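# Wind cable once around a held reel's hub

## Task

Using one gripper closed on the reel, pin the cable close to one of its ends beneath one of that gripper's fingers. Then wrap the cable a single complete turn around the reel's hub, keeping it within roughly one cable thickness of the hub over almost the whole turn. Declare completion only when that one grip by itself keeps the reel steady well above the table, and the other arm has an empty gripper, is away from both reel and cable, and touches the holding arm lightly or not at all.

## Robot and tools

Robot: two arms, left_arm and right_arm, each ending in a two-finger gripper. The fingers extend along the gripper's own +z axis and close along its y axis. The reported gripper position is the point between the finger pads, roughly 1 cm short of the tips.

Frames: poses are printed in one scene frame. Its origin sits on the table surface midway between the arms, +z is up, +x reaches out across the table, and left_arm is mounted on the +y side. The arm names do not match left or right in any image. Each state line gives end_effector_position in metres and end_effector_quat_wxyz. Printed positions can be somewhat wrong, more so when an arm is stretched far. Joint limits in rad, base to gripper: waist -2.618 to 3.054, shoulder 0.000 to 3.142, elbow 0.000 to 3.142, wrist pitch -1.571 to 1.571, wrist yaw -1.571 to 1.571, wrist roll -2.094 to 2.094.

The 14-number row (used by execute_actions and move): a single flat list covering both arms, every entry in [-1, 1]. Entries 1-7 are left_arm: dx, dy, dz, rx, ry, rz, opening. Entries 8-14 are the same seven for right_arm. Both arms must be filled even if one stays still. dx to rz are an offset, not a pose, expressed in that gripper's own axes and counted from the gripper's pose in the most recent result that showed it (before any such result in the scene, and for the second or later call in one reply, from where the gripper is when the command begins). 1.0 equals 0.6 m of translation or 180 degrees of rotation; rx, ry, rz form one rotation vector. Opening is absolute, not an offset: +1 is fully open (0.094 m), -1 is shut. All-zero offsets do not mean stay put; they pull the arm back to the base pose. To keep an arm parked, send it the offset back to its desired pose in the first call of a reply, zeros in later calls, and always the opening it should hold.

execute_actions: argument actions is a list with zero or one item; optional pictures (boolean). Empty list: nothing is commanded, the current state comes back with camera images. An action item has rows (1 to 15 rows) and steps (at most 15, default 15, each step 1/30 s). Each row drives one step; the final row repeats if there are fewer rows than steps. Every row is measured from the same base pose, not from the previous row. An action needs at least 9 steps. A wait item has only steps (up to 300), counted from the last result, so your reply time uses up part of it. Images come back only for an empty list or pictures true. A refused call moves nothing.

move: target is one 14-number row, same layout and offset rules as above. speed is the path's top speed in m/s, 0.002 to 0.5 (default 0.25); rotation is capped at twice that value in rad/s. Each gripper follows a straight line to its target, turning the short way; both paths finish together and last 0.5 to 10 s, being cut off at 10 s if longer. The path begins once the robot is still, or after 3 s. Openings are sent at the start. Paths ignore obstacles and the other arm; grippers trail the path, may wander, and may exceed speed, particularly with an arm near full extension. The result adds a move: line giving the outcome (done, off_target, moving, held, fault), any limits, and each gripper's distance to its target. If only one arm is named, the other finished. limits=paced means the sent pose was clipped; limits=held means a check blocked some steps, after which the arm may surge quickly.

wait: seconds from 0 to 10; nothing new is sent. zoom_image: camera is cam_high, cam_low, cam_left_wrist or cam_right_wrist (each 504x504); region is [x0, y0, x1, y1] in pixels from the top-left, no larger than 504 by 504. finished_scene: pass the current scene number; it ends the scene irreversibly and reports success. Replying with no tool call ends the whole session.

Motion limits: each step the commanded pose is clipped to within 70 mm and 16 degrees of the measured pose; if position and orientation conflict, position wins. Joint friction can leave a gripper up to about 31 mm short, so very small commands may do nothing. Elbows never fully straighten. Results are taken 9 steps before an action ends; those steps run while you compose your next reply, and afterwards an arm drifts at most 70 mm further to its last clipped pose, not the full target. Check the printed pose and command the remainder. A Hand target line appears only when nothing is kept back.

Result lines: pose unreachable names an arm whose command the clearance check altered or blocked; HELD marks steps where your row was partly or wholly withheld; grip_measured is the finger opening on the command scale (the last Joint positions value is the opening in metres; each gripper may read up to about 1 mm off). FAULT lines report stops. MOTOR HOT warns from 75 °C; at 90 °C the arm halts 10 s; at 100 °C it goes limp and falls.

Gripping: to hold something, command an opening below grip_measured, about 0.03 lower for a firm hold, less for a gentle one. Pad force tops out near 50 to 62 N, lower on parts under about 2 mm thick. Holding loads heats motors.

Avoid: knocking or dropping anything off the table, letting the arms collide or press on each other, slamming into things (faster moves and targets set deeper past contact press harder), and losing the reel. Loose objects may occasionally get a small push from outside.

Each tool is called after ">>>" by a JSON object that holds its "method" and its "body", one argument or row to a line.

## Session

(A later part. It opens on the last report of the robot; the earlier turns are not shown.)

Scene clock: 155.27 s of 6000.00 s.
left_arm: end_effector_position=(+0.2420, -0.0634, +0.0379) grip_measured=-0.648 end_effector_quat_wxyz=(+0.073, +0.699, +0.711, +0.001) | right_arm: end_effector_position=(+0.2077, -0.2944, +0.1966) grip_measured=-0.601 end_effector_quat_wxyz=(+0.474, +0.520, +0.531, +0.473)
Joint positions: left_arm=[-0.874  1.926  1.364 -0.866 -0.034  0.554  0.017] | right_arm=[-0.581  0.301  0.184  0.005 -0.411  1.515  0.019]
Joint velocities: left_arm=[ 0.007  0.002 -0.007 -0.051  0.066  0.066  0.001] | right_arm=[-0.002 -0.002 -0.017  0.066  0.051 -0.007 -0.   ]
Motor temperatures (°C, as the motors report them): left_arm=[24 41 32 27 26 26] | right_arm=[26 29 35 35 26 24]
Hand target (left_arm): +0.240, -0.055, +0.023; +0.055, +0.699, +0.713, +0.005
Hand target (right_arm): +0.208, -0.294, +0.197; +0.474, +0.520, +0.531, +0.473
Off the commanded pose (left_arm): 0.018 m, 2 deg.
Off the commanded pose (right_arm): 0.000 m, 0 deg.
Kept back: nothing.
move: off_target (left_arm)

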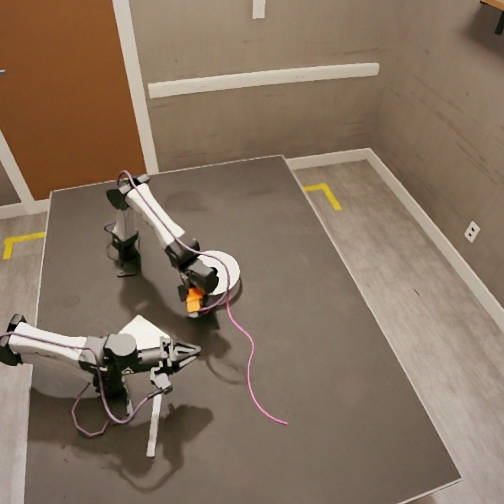

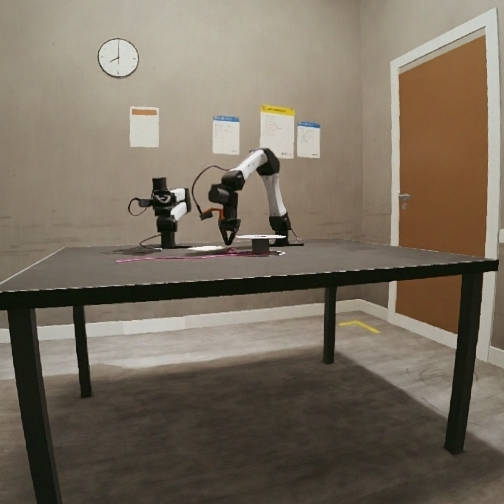

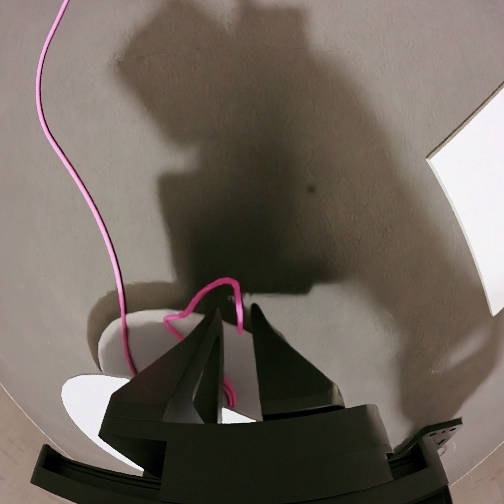

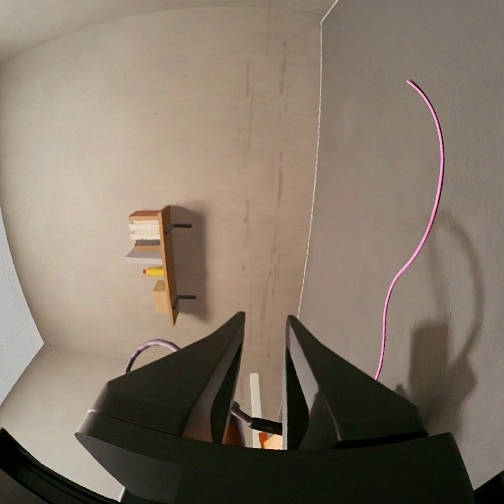

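>>> {"method": "move", "body": {
  "target": [0.03,-0.01,0.08,0.03,0.03,0,-0.65, 0,0,0,0,0,0,-0.6],
  "speed": 0.05
}}

Scene clock: 157.07 s of 6000.00 s.
left_arm: end_effector_position=(+0.2408, -0.0570, +0.0094) grip_measured=-0.648 end_effector_quat_wxyz=(+0.034, +0.701, +0.712, -0.004) | right_arm: end_effector_position=(+0.2077, -0.2944, +0.1966) grip_measured=-0.601 end_effector_quat_wxyz=(+0.474, +0.520, +0.531, +0.473)
Joint positions: left_arm=[-0.855  2.004  1.364 -0.862 -0.006  0.572  0.017] | right_arm=[-0.581  0.301  0.184  0.005 -0.411  1.515  0.019]
Joint velocities: left_arm=[-0.002 -0.007  0.007  0.095 -0.051  0.007 -0.001] | right_arm=[-0.007 -0.017 -0.007  0.007 -0.037 -0.037 -0.   ]
Motor temperatures (°C, as the motors report them): left_arm=[24 41 32 27 26 26] | right_arm=[26 29 35 35 26 24]
Hand target (left_arm): +0.240, -0.050, -0.011; +0.007, +0.701, +0.713, +0.000
Hand target (right_arm): +0.208, -0.294, +0.197; +0.474, +0.520, +0.531, +0.473
Off the commanded pose (left_arm): 0.022 m, 3 deg.
Off the commanded pose (right_arm): 0.000 m, 0 deg.
Kept back: nothing.
move: off_target (left_arm)

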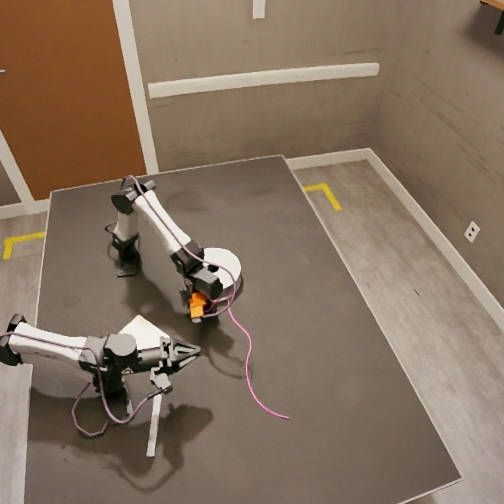

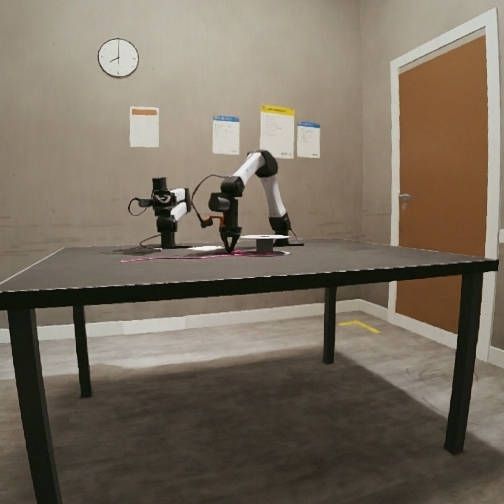

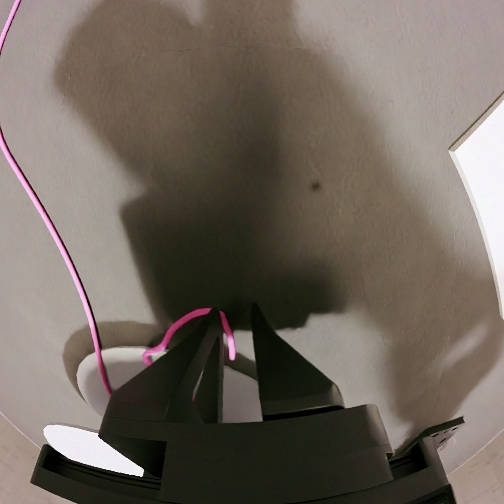

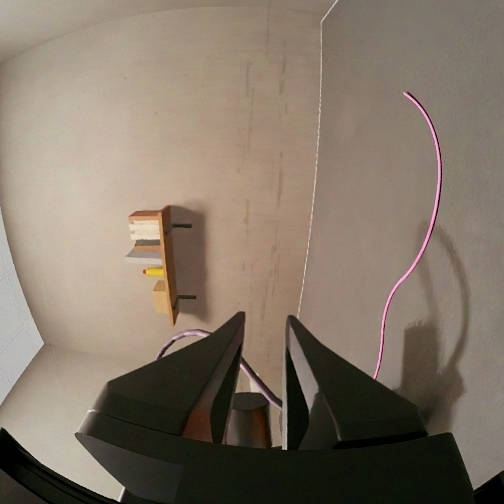

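Reel pushed a bit; apex at the finger. Try closing.

>>> {"method": "move", "body": {
  "target": [0,0,0.025,0,0,0,-1, 0,0,0,0,0,0,-0.6],
  "speed": 0.05
}}

>>> {"method": "move", "body": {
  "target": [-0.01,0,-0.17,0,0,0,-1, 0,0,0,0,0,0,-0.6],
  "speed": 0.08
}}

Scene clock: 158.00 s of 6000.00 s.
left_arm: end_effector_position=(+0.2441, -0.0586, +0.0106) grip_measured=-0.989 end_effector_quat_wxyz=(+0.042, +0.701, +0.712, -0.001) | right_arm: end_effector_position=(+0.2077, -0.2944, +0.1966) grip_measured=-0.601 end_effector_quat_wxyz=(+0.474, +0.520, +0.531, +0.473)
Joint positions: left_arm=[-0.854  2.002  1.364 -0.85  -0.015  0.572  0.001] | right_arm=[-0.581  0.301  0.184  0.005 -0.411  1.515  0.019]
Joint velocities: left_arm=[-0.007 -0.017 -0.002  0.037  0.007 -0.066  0.   ] | right_arm=[-0.012 -0.012  0.022 -0.051 -0.051 -0.022 -0.   ]
Motor temperatures (°C, as the motors report them): left_arm=[24 41 32 27 26 26] | right_arm=[26 29 35 35 26 24]
Hand target (left_arm): +0.241, -0.057, -0.005; +0.034, +0.701, +0.712, -0.004
Hand target (right_arm): +0.208, -0.294, +0.197; +0.474, +0.520, +0.531, +0.473
Off the commanded pose (left_arm): 0.016 m, 1 deg.
Off the commanded pose (right_arm): 0.000 m, 0 deg.
Kept back: nothing.
move: off_target (left_arm)

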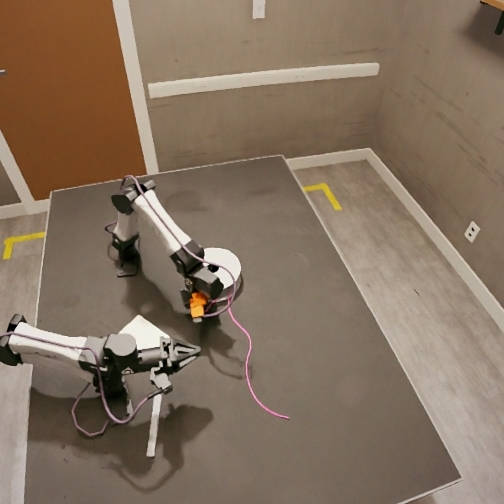

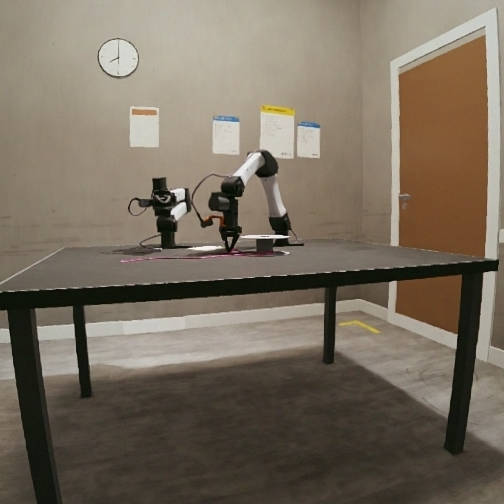

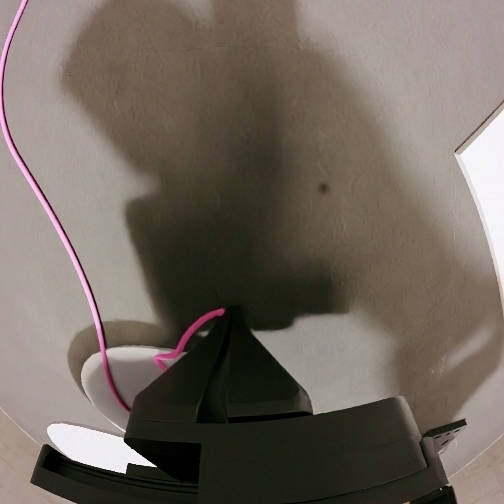

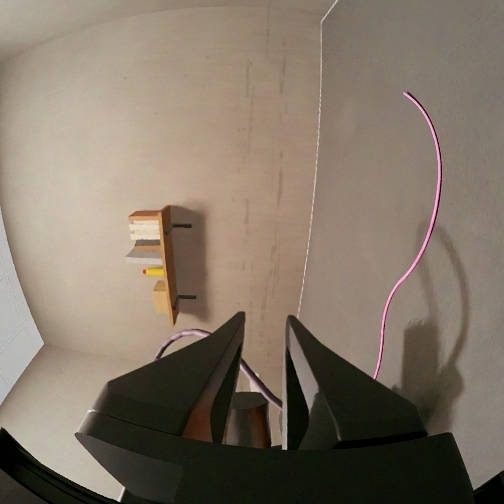

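Scene clock: 159.83 s of 6000.00 s.
left_arm: end_effector_position=(+0.2401, -0.0564, +0.1030) grip_measured=-0.989 end_effector_quat_wxyz=(+0.038, +0.702, +0.712, +0.000) | right_arm: end_effector_position=(+0.2077, -0.2944, +0.1966) grip_measured=-0.601 end_effector_quat_wxyz=(+0.474, +0.520, +0.531, +0.473)
Joint positions: left_arm=[-0.86   1.916  1.621 -1.203 -0.016  0.569  0.001] | right_arm=[-0.581  0.301  0.184  0.005 -0.411  1.515  0.019]
Joint velocities: left_arm=[ 0.002  0.002  0.012 -0.037  0.051  0.051 -0.   ] | right_arm=[-0.007  0.007 -0.012  0.037 -0.066 -0.051 -0.001]
Motor temperatures (°C, as the motors report them): left_arm=[24 41 32 27 26 26] | right_arm=[26 29 35 35 26 24]
Hand target (left_arm): +0.238, -0.058, +0.112; +0.042, +0.701, +0.712, -0.001
Hand target (right_arm): +0.208, -0.294, +0.197; +0.474, +0.520, +0.531, +0.473
Off the commanded pose (left_arm): 0.010 m, 1 deg.
Off the commanded pose (right_arm): 0.000 m, 0 deg.
Kept back: nothing.
move: done

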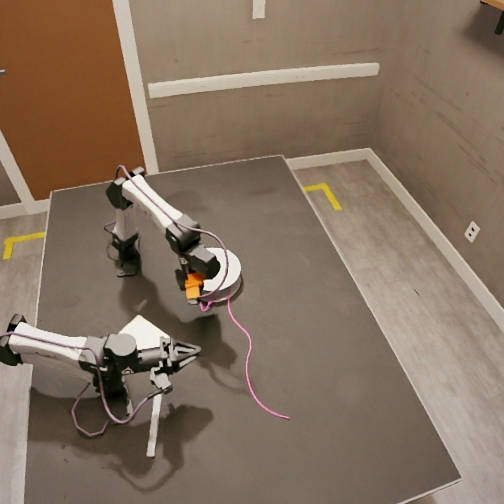

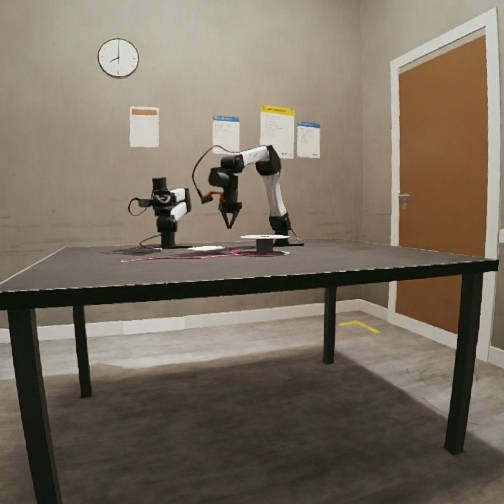

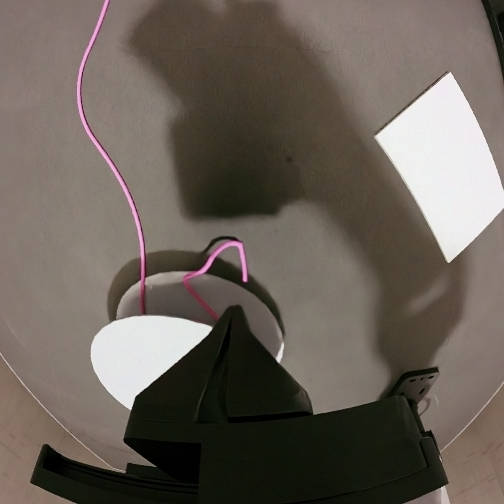

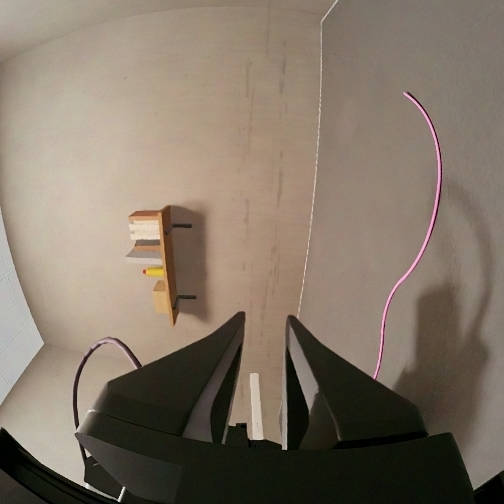

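>>> {"method": "move", "body": {
  "target": [-0.01,-0.005,0.09,0.02,0.16,0,-0.6, 0,0,0,0,0,0,-0.6],
  "speed": 0.1
}}

Scene clock: 163.87 s of 6000.00 s.
left_arm: end_effector_position=(+0.2411, -0.0641, +0.0536) grip_measured=-0.602 end_effector_quat_wxyz=(-0.111, +0.691, +0.702, +0.134) | right_arm: end_effector_position=(+0.2077, -0.2944, +0.1966) grip_measured=-0.601 end_effector_quat_wxyz=(+0.474, +0.520, +0.531, +0.473)
Joint positions: left_arm=[-0.946  2.341  2.032 -1.558 -0.19   0.452  0.019] | right_arm=[-0.581  0.301  0.184  0.005 -0.411  1.515  0.019]
Joint velocities: left_arm=[ 0.012  0.017  0.007 -0.037  0.051  0.022  0.   ] | right_arm=[-0.012 -0.012  0.002  0.037 -0.095  0.022 -0.001]
Motor temperatures (°C, as the motors report them): left_arm=[24 41 32 27 26 26] | right_arm=[26 29 35 35 26 24]
Hand target (left_arm): +0.241, -0.065, +0.050; -0.117, +0.689, +0.701, +0.142
Hand target (right_arm): +0.208, -0.294, +0.197; +0.474, +0.520, +0.531, +0.473
Off the commanded pose (left_arm): 0.005 m, 6 deg.
Off the commanded pose (right_arm): 0.000 m, 0 deg.
joint sent to its limit (left arm) — the command would take joint 4 (wrist pitch) past its lower limit, so that joint was sent only as far as its limit.
Kept back: nothing.
move: off_target (left_arm)

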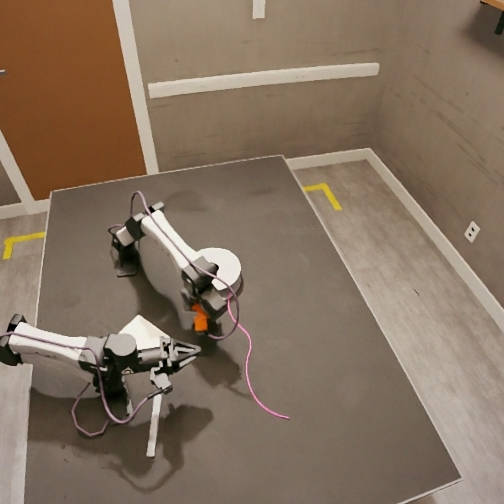

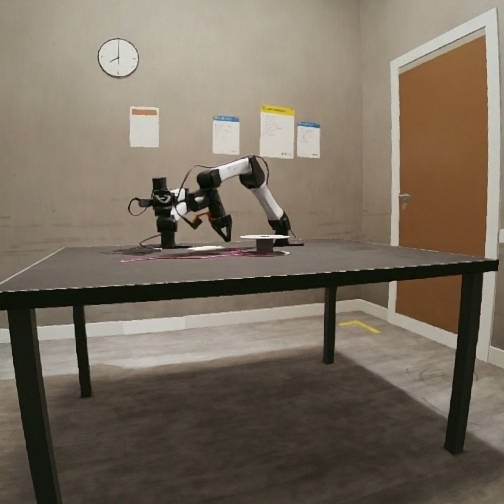

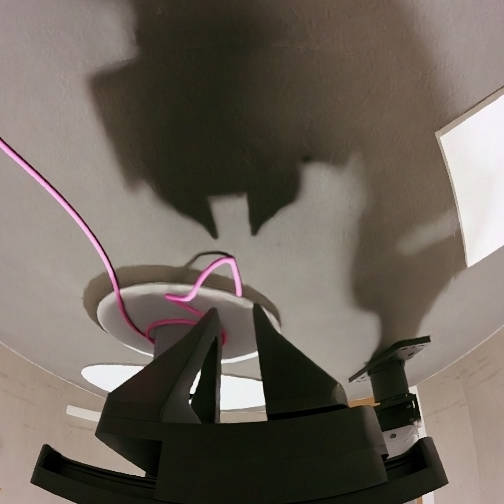

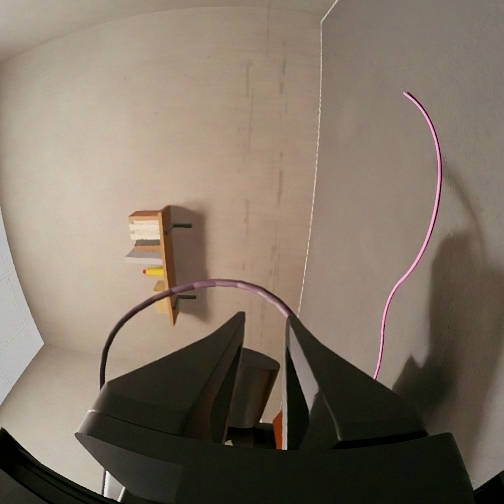

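>>> {"method": "move", "body": {
  "target": [0.02,-0.005,0.06,0,0,0,-0.6, 0,0,0,0,0,0,-0.6],
  "speed": 0.05
}}

Scene clock: 165.37 s of 6000.00 s.
left_arm: end_effector_position=(+0.2378, -0.0452, +0.0244) grip_measured=-0.602 end_effector_quat_wxyz=(-0.113, +0.689, +0.703, +0.133) | right_arm: end_effector_position=(+0.2077, -0.2944, +0.1966) grip_measured=-0.601 end_effector_quat_wxyz=(+0.474, +0.520, +0.531, +0.473)
Joint positions: left_arm=[-0.93   2.282  1.814 -1.399 -0.191  0.464  0.019] | right_arm=[-0.581  0.301  0.184  0.005 -0.411  1.515  0.019]
Joint velocities: left_arm=[-0.012 -0.007 -0.002  0.022  0.007  0.007  0.   ] | right_arm=[ 0.002 -0.022 -0.002 -0.022 -0.066 -0.022 -0.001]
Motor temperatures (°C, as the motors report them): left_arm=[24 42 32 27 26 26] | right_arm=[26 29 35 35 26 24]
Hand target (left_arm): +0.239, -0.041, +0.024; -0.111, +0.691, +0.702, +0.134
Hand target (right_arm): +0.208, -0.294, +0.197; +0.474, +0.520, +0.531, +0.473
Off the commanded pose (left_arm): 0.005 m, 0 deg.
Off the commanded pose (right_arm): 0.000 m, 0 deg.
Kept back: nothing.
move: done

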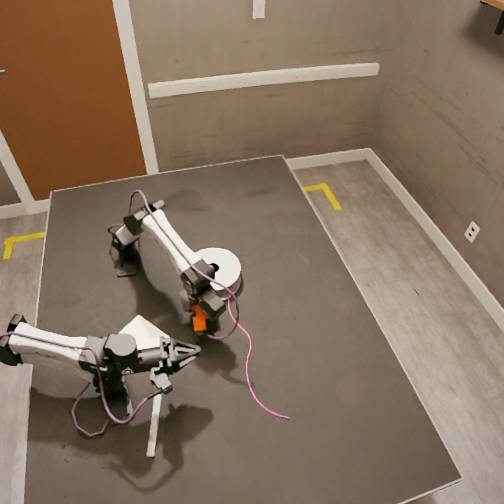

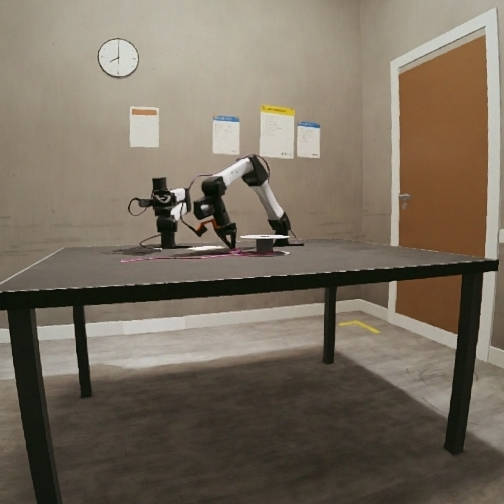

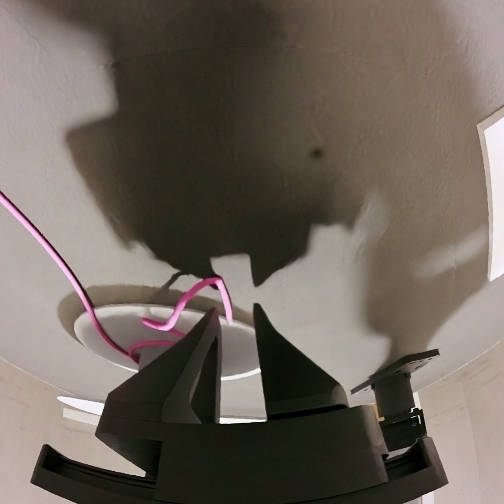

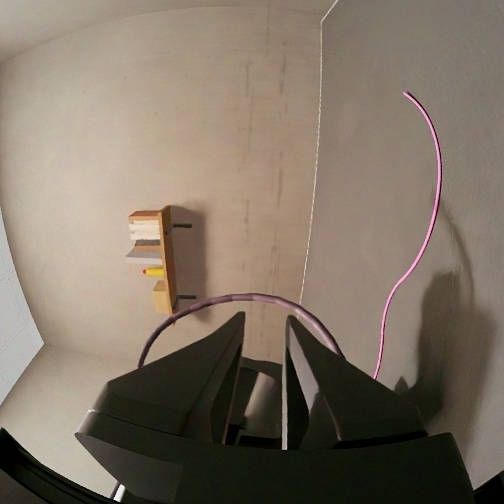

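>>> {"method": "move", "body": {
  "target": [0.0,0.012,0.06,0,0.02,0,-0.6, 0,0,0,0,0,0,-0.6],
  "speed": 0.04
}}

Scene clock: 166.73 s of 6000.00 s.
left_arm: end_effector_position=(+0.2458, -0.0436, +0.0110) grip_measured=-0.602 end_effector_quat_wxyz=(-0.114, +0.686, +0.704, +0.144) | right_arm: end_effector_position=(+0.2077, -0.2944, +0.1966) grip_measured=-0.601 end_effector_quat_wxyz=(+0.474, +0.520, +0.531, +0.473)
Joint positions: left_arm=[-0.919  2.317  1.814 -1.373 -0.213  0.465  0.019] | right_arm=[-0.581  0.301  0.184  0.005 -0.411  1.515  0.019]
Joint velocities: left_arm=[-0.007  0.002 -0.012  0.037 -0.066  0.007  0.002] | right_arm=[ 0.007 -0.002  0.022  0.022  0.037 -0.022 -0.   ]
Motor temperatures (°C, as the motors report them): left_arm=[24 42 32 27 26 26] | right_arm=[26 29 35 35 26 24]
Hand target (left_arm): +0.245, -0.033, -0.008; -0.135, +0.685, +0.699, +0.155
Hand target (right_arm): +0.208, -0.294, +0.197; +0.474, +0.520, +0.531, +0.473
Off the commanded pose (left_arm): 0.023 m, 3 deg.
Off the commanded pose (right_arm): 0.000 m, 0 deg.
Kept back: nothing.
move: off_target (left_arm)

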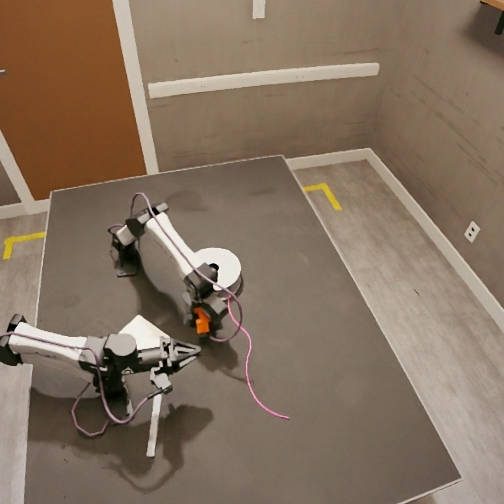

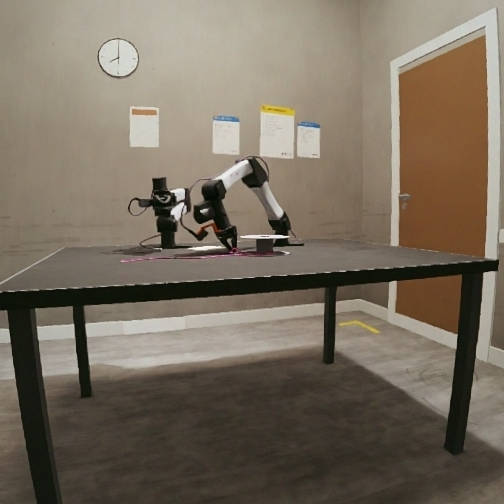

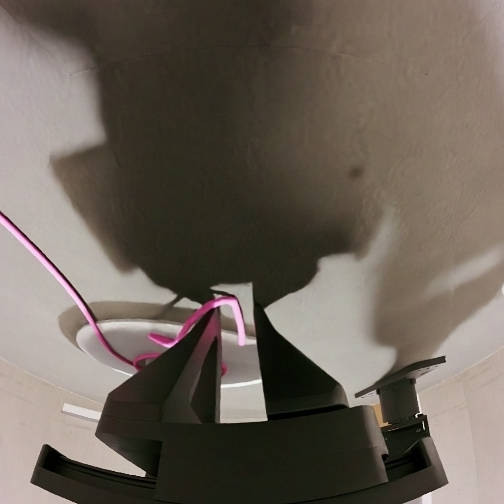

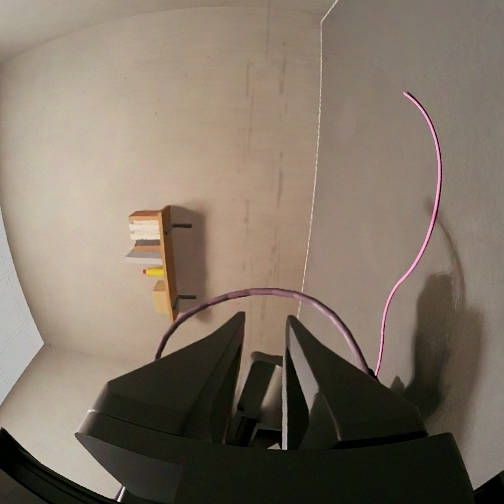

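>>> {"method": "move", "body": {
  "target": [0.03,-0.004,0.035,0,0.02,0,-0.6, 0,0,0,0,0,0,-0.6],
  "speed": 0.03
}}

Scene clock: 168.23 s of 6000.00 s.
left_arm: end_effector_position=(+0.2442, -0.0301, +0.0109) grip_measured=-0.602 end_effector_quat_wxyz=(-0.124, +0.685, +0.700, +0.160) | right_arm: end_effector_position=(+0.2077, -0.2944, +0.1966) grip_measured=-0.601 end_effector_quat_wxyz=(+0.474, +0.520, +0.531, +0.473)
Joint positions: left_arm=[-0.916  2.295  1.762 -1.371 -0.24   0.465  0.019] | right_arm=[-0.581  0.301  0.184  0.005 -0.411  1.515  0.019]
Joint velocities: left_arm=[-0.017 -0.012 -0.012  0.022 -0.037 -0.037  0.   ] | right_arm=[ 0.002  0.007 -0.007  0.051  0.051 -0.007  0.001]
Motor temperatures (°C, as the motors report them): left_arm=[24 42 32 27 26 26] | right_arm=[26 29 35 35 26 24]
Hand target (left_arm): +0.244, -0.019, -0.002; -0.137, +0.681, +0.700, +0.166
Hand target (right_arm): +0.208, -0.294, +0.197; +0.474, +0.520, +0.531, +0.473
Off the commanded pose (left_arm): 0.017 m, 2 deg.
Off the commanded pose (right_arm): 0.000 m, 0 deg.
Kept back: nothing.
move: off_target (left_arm)

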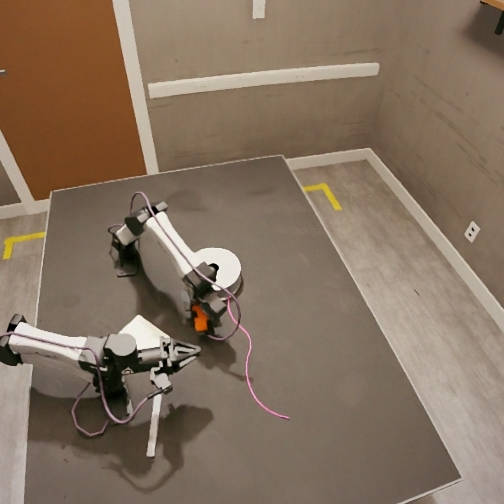

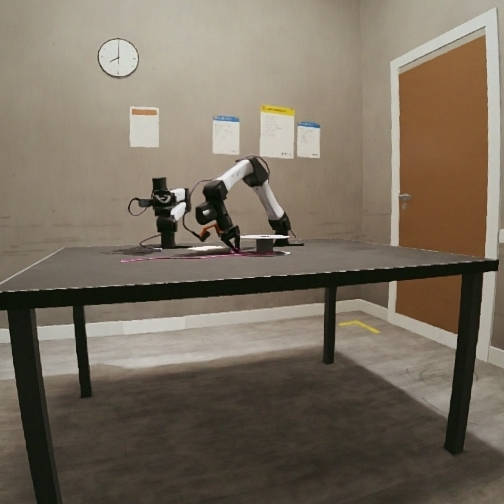

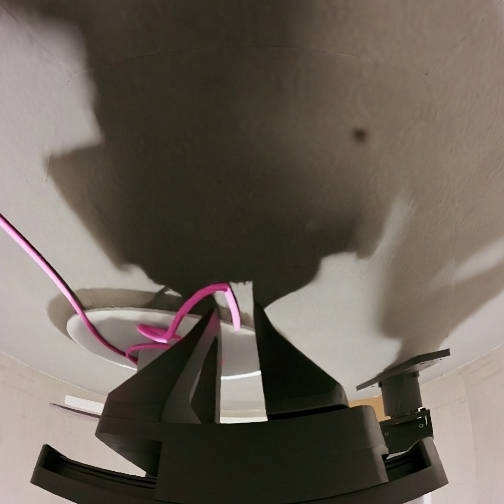

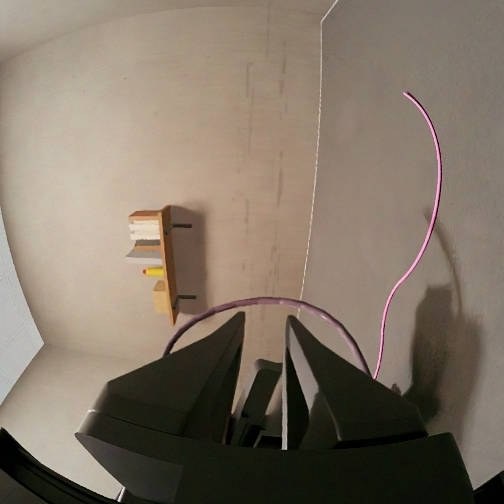

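Press down (world) then close.

>>> {"method": "move", "body": {
  "target": [-0.01,0,0.04,0,0,0,-0.6, 0,0,0,0,0,0,-0.6],
  "speed": 0.03
}}

>>> {"method": "move", "body": {
  "target": [-0.01,0,0.03,0,0,0,-1, 0,0,0,0,0,0,-0.6],
  "speed": 0.03
}}

Scene clock: 169.57 s of 6000.00 s.
left_arm: end_effector_position=(+0.2442, -0.0300, +0.0101) grip_measured=-0.602 end_effector_quat_wxyz=(-0.124, +0.685, +0.700, +0.160) | right_arm: end_effector_position=(+0.2077, -0.2944, +0.1966) grip_measured=-0.601 end_effector_quat_wxyz=(+0.474, +0.520, +0.531, +0.473)
Joint positions: left_arm=[-0.916  2.295  1.759 -1.368 -0.24   0.465  0.019] | right_arm=[-0.581  0.301  0.184  0.005 -0.411  1.515  0.019]
Joint velocities: left_arm=[ 0.002 -0.012 -0.012  0.051 -0.095 -0.037  0.   ] | right_arm=[ 0.017  0.022 -0.022  0.022 -0.037  0.022 -0.   ]
Motor temperatures (°C, as the motors report them): left_arm=[24 42 32 27 26 26] | right_arm=[26 29 35 35 26 24]
Hand target (left_arm): +0.245, -0.025, -0.012; -0.126, +0.685, +0.700, +0.160
Hand target (right_arm): +0.208, -0.294, +0.197; +0.474, +0.520, +0.531, +0.473
Off the commanded pose (left_arm): 0.024 m, 0 deg.
Off the commanded pose (right_arm): 0.000 m, 0 deg.
Kept back: nothing.
move: off_target (left_arm)

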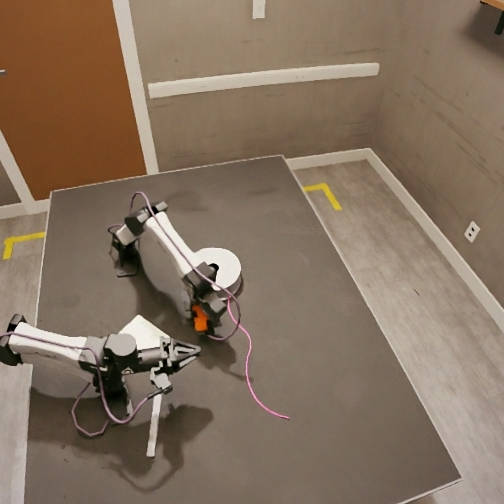

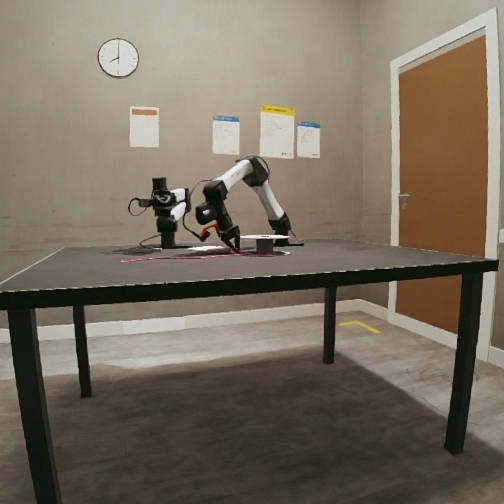

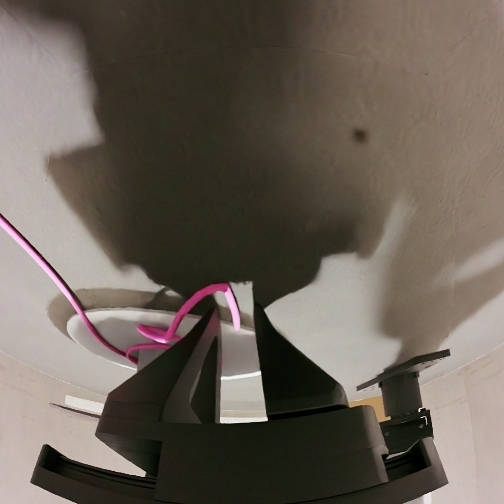

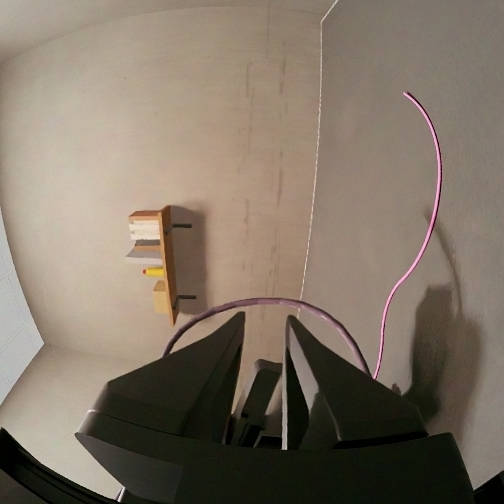

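Scene clock: 170.43 s of 6000.00 s.
left_arm: end_effector_position=(+0.2448, -0.0310, +0.0106) grip_measured=-0.971 end_effector_quat_wxyz=(-0.120, +0.685, +0.700, +0.159) | right_arm: end_effector_position=(+0.2077, -0.2944, +0.1966) grip_measured=-0.601 end_effector_quat_wxyz=(+0.474, +0.520, +0.531, +0.473)
Joint positions: left_arm=[-0.916  2.292  1.759 -1.363 -0.24   0.465  0.001] | right_arm=[-0.581  0.301  0.184  0.005 -0.411  1.515  0.019]
Joint velocities: left_arm=[-0.002 -0.007 -0.002  0.007 -0.081 -0.007  0.001] | right_arm=[ 0.002 -0.007 -0.002 -0.022 -0.037 -0.051  0.001]
Motor temperatures (°C, as the motors report them): left_arm=[24 42 32 27 26 26] | right_arm=[26 29 36 35 26 24]
Hand target (left_arm): +0.245, -0.028, -0.008; -0.124, +0.685, +0.700, +0.160
Hand target (right_arm): +0.208, -0.294, +0.197; +0.474, +0.520, +0.531, +0.473
Off the commanded pose (left_arm): 0.020 m, 0 deg.
Off the commanded pose (right_arm): 0.000 m, 0 deg.
Kept back: nothing.
move: off_target (left_arm)

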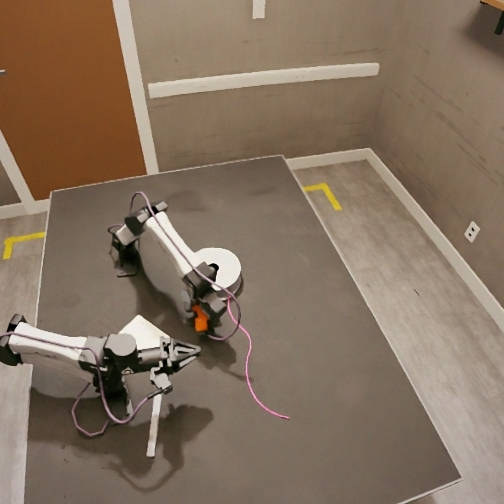

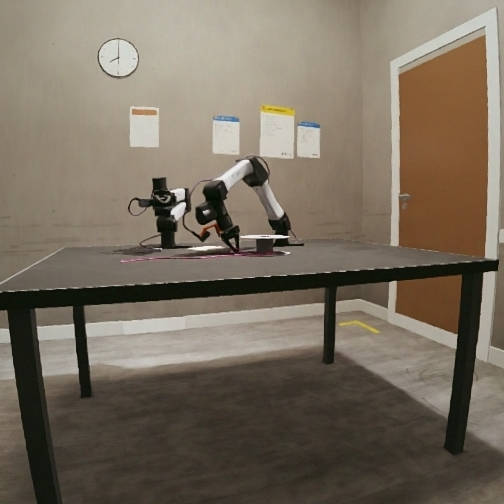

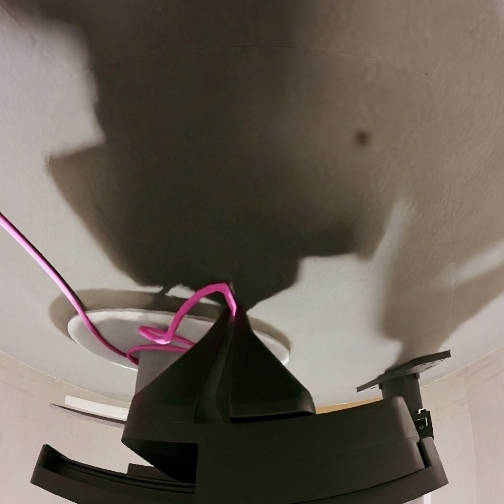

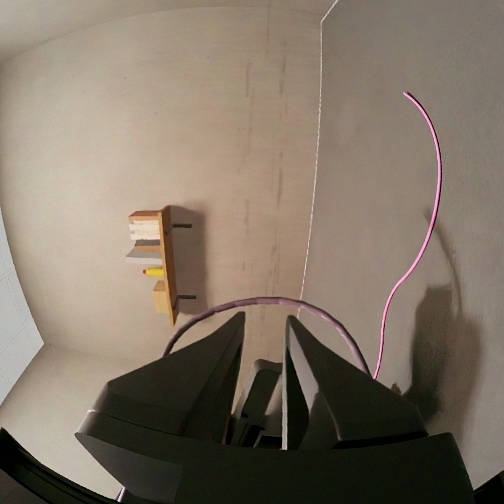

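>>> {"method": "move", "body": {
  "target": [0,0,-0.18,0,-0.12,0,-1, 0,0,0,0,0,0,-0.6],
  "speed": 0.08
}}

>>> {"method": "move", "body": {
  "target": [0.17,0.03,0.0,0,-0.08,0,-1, 0,0,0,0,0,0,-0.6],
  "speed": 0.08
}}

Scene clock: 173.47 s of 6000.00 s.
left_arm: end_effector_position=(+0.2330, -0.0648, +0.1002) grip_measured=-0.971 end_effector_quat_wxyz=(-0.010, +0.702, +0.711, +0.037) | right_arm: end_effector_position=(+0.2077, -0.2944, +0.1966) grip_measured=-0.601 end_effector_quat_wxyz=(+0.474, +0.520, +0.531, +0.473)
Joint positions: left_arm=[-0.91   2.04   1.786 -1.356 -0.067  0.518  0.001] | right_arm=[-0.581  0.301  0.184  0.005 -0.411  1.515  0.019]
Joint velocities: left_arm=[ 0.002  0.002  0.007 -0.037 -0.007  0.037  0.   ] | right_arm=[-0.002 -0.007 -0.007  0.022  0.066  0.051  0.   ]
Motor temperatures (°C, as the motors report them): left_arm=[24 43 32 27 26 26] | right_arm=[26 29 36 36 26 24]
Hand target (left_arm): +0.239, -0.072, +0.109; +0.012, +0.703, +0.711, +0.027
Hand target (right_arm): +0.208, -0.294, +0.197; +0.474, +0.520, +0.531, +0.473
Off the commanded pose (left_arm): 0.014 m, 3 deg.
Off the commanded pose (right_arm): 0.000 m, 0 deg.
Kept back: nothing.
move: off_target (left_arm)

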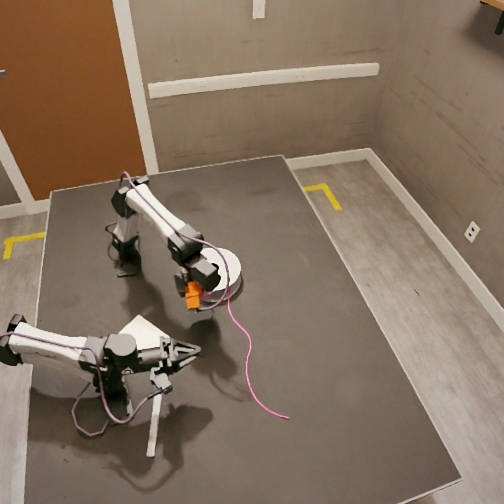

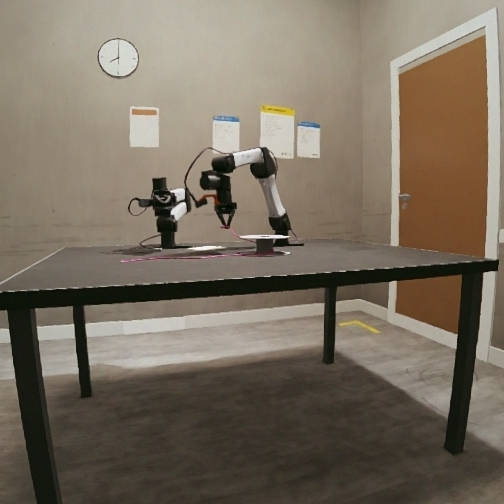

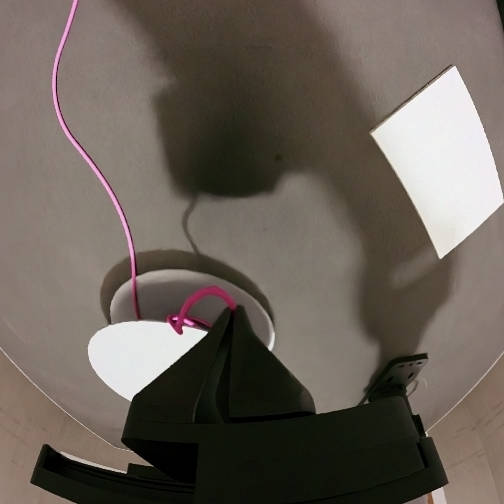

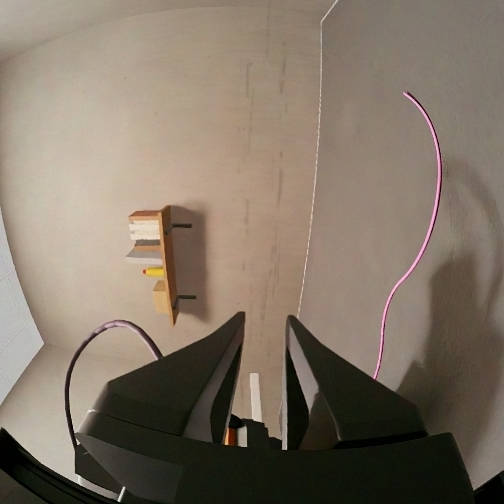

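Scene clock: 175.53 s of 6000.00 s.
left_arm: end_effector_position=(+0.2529, +0.0323, +0.1103) grip_measured=-0.971 end_effector_quat_wxyz=(+0.079, +0.699, +0.709, -0.052) | right_arm: end_effector_position=(+0.2077, -0.2944, +0.1966) grip_measured=-0.601 end_effector_quat_wxyz=(+0.474, +0.520, +0.531, +0.473)
Joint positions: left_arm=[-0.603  1.606  1.266 -1.078  0.112  0.817  0.001] | right_arm=[-0.581  0.301  0.184  0.005 -0.411  1.515  0.019]
Joint velocities: left_arm=[-0.007  0.007  0.002  0.081 -0.11   0.051 -0.   ] | right_arm=[-0.007 -0.002  0.007  0.022 -0.007 -0.022  0.001]
Motor temperatures (°C, as the motors report them): left_arm=[24 43 32 27 26 26] | right_arm=[26 29 36 36 26 24]
Hand target (left_arm): +0.250, +0.037, +0.106; +0.078, +0.701, +0.707, -0.054
Hand target (right_arm): +0.208, -0.294, +0.197; +0.474, +0.520, +0.531, +0.473
Off the commanded pose (left_arm): 0.006 m, 0 deg.
Off the commanded pose (right_arm): 0.000 m, 0 deg.
Kept back: nothing.
move: done

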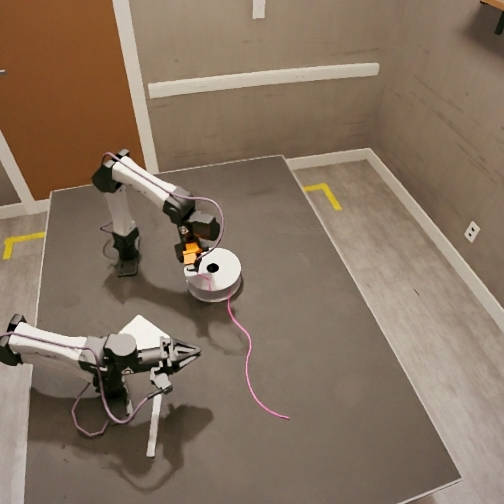

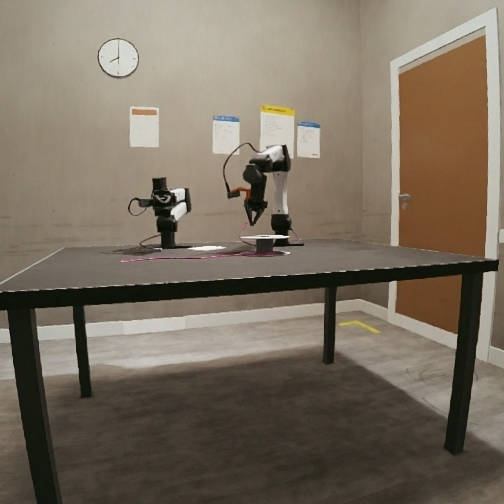

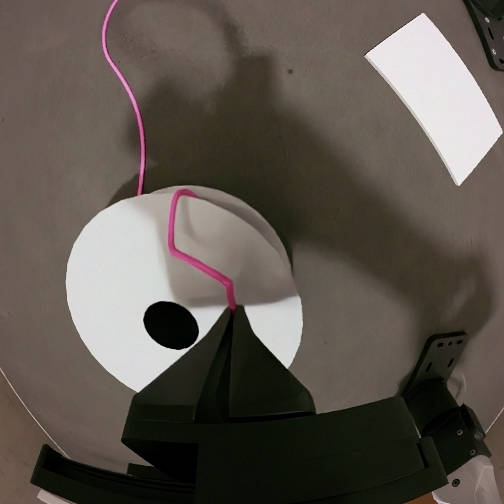

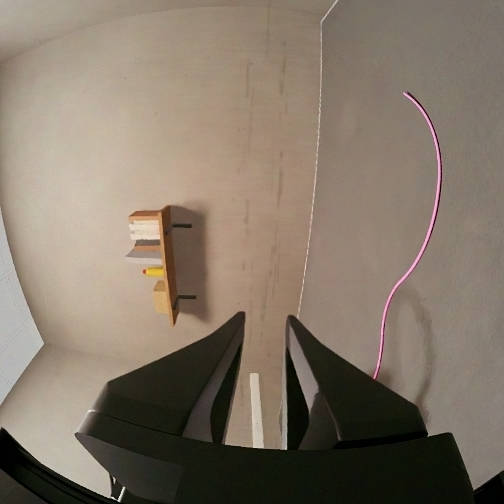

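>>> {"method": "move", "body": {
  "target": [0,-0.02,0.07,0,0,0,-1, 0,0,0,0,0,0,-0.6],
  "speed": 0.04
}}

Scene clock: 177.30 s of 6000.00 s.
left_arm: end_effector_position=(+0.2478, +0.0205, +0.0833) grip_measured=-0.971 end_effector_quat_wxyz=(+0.097, +0.700, +0.705, -0.055) | right_arm: end_effector_position=(+0.2077, -0.2944, +0.1966) grip_measured=-0.601 end_effector_quat_wxyz=(+0.474, +0.520, +0.531, +0.473)
Joint positions: left_arm=[-0.64   1.606  1.151 -0.922  0.113  0.783  0.001] | right_arm=[-0.581  0.301  0.184  0.005 -0.411  1.515  0.019]
Joint velocities: left_arm=[-0.002 -0.017 -0.017 -0.037 -0.022 -0.022  0.   ] | right_arm=[-0.002 -0.007  0.002  0.066 -0.037  0.022 -0.001]
Motor temperatures (°C, as the motors report them): left_arm=[24 43 32 27 26 26] | right_arm=[26 29 36 36 26 24]
Hand target (left_arm): +0.243, +0.025, +0.069; +0.079, +0.699, +0.709, -0.052
Hand target (right_arm): +0.208, -0.294, +0.197; +0.474, +0.520, +0.531, +0.473
Off the commanded pose (left_arm): 0.016 m, 2 deg.
Off the commanded pose (right_arm): 0.000 m, 0 deg.
Kept back: nothing.
move: off_target (left_arm)

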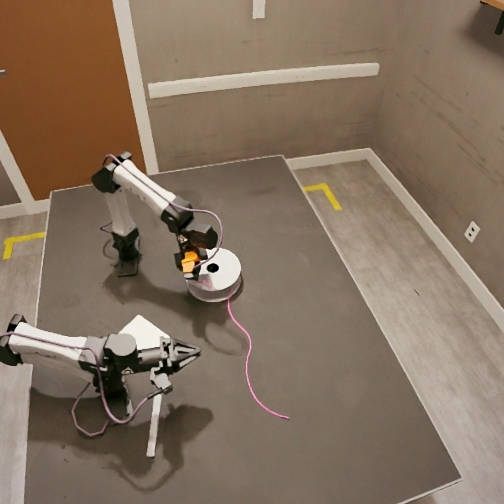

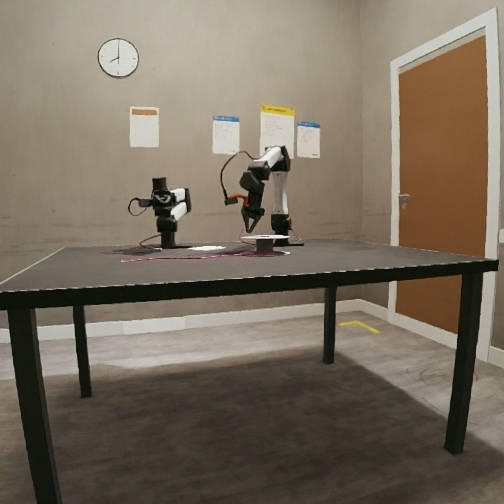

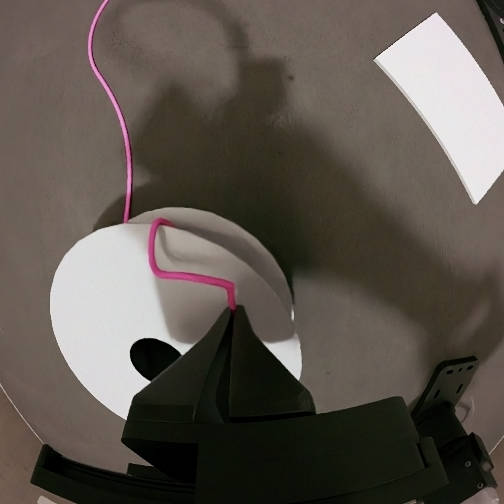

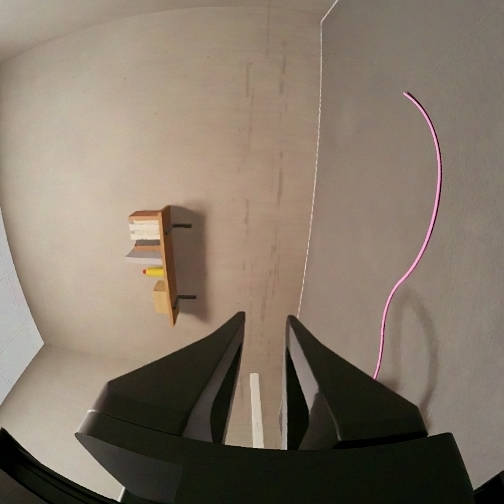

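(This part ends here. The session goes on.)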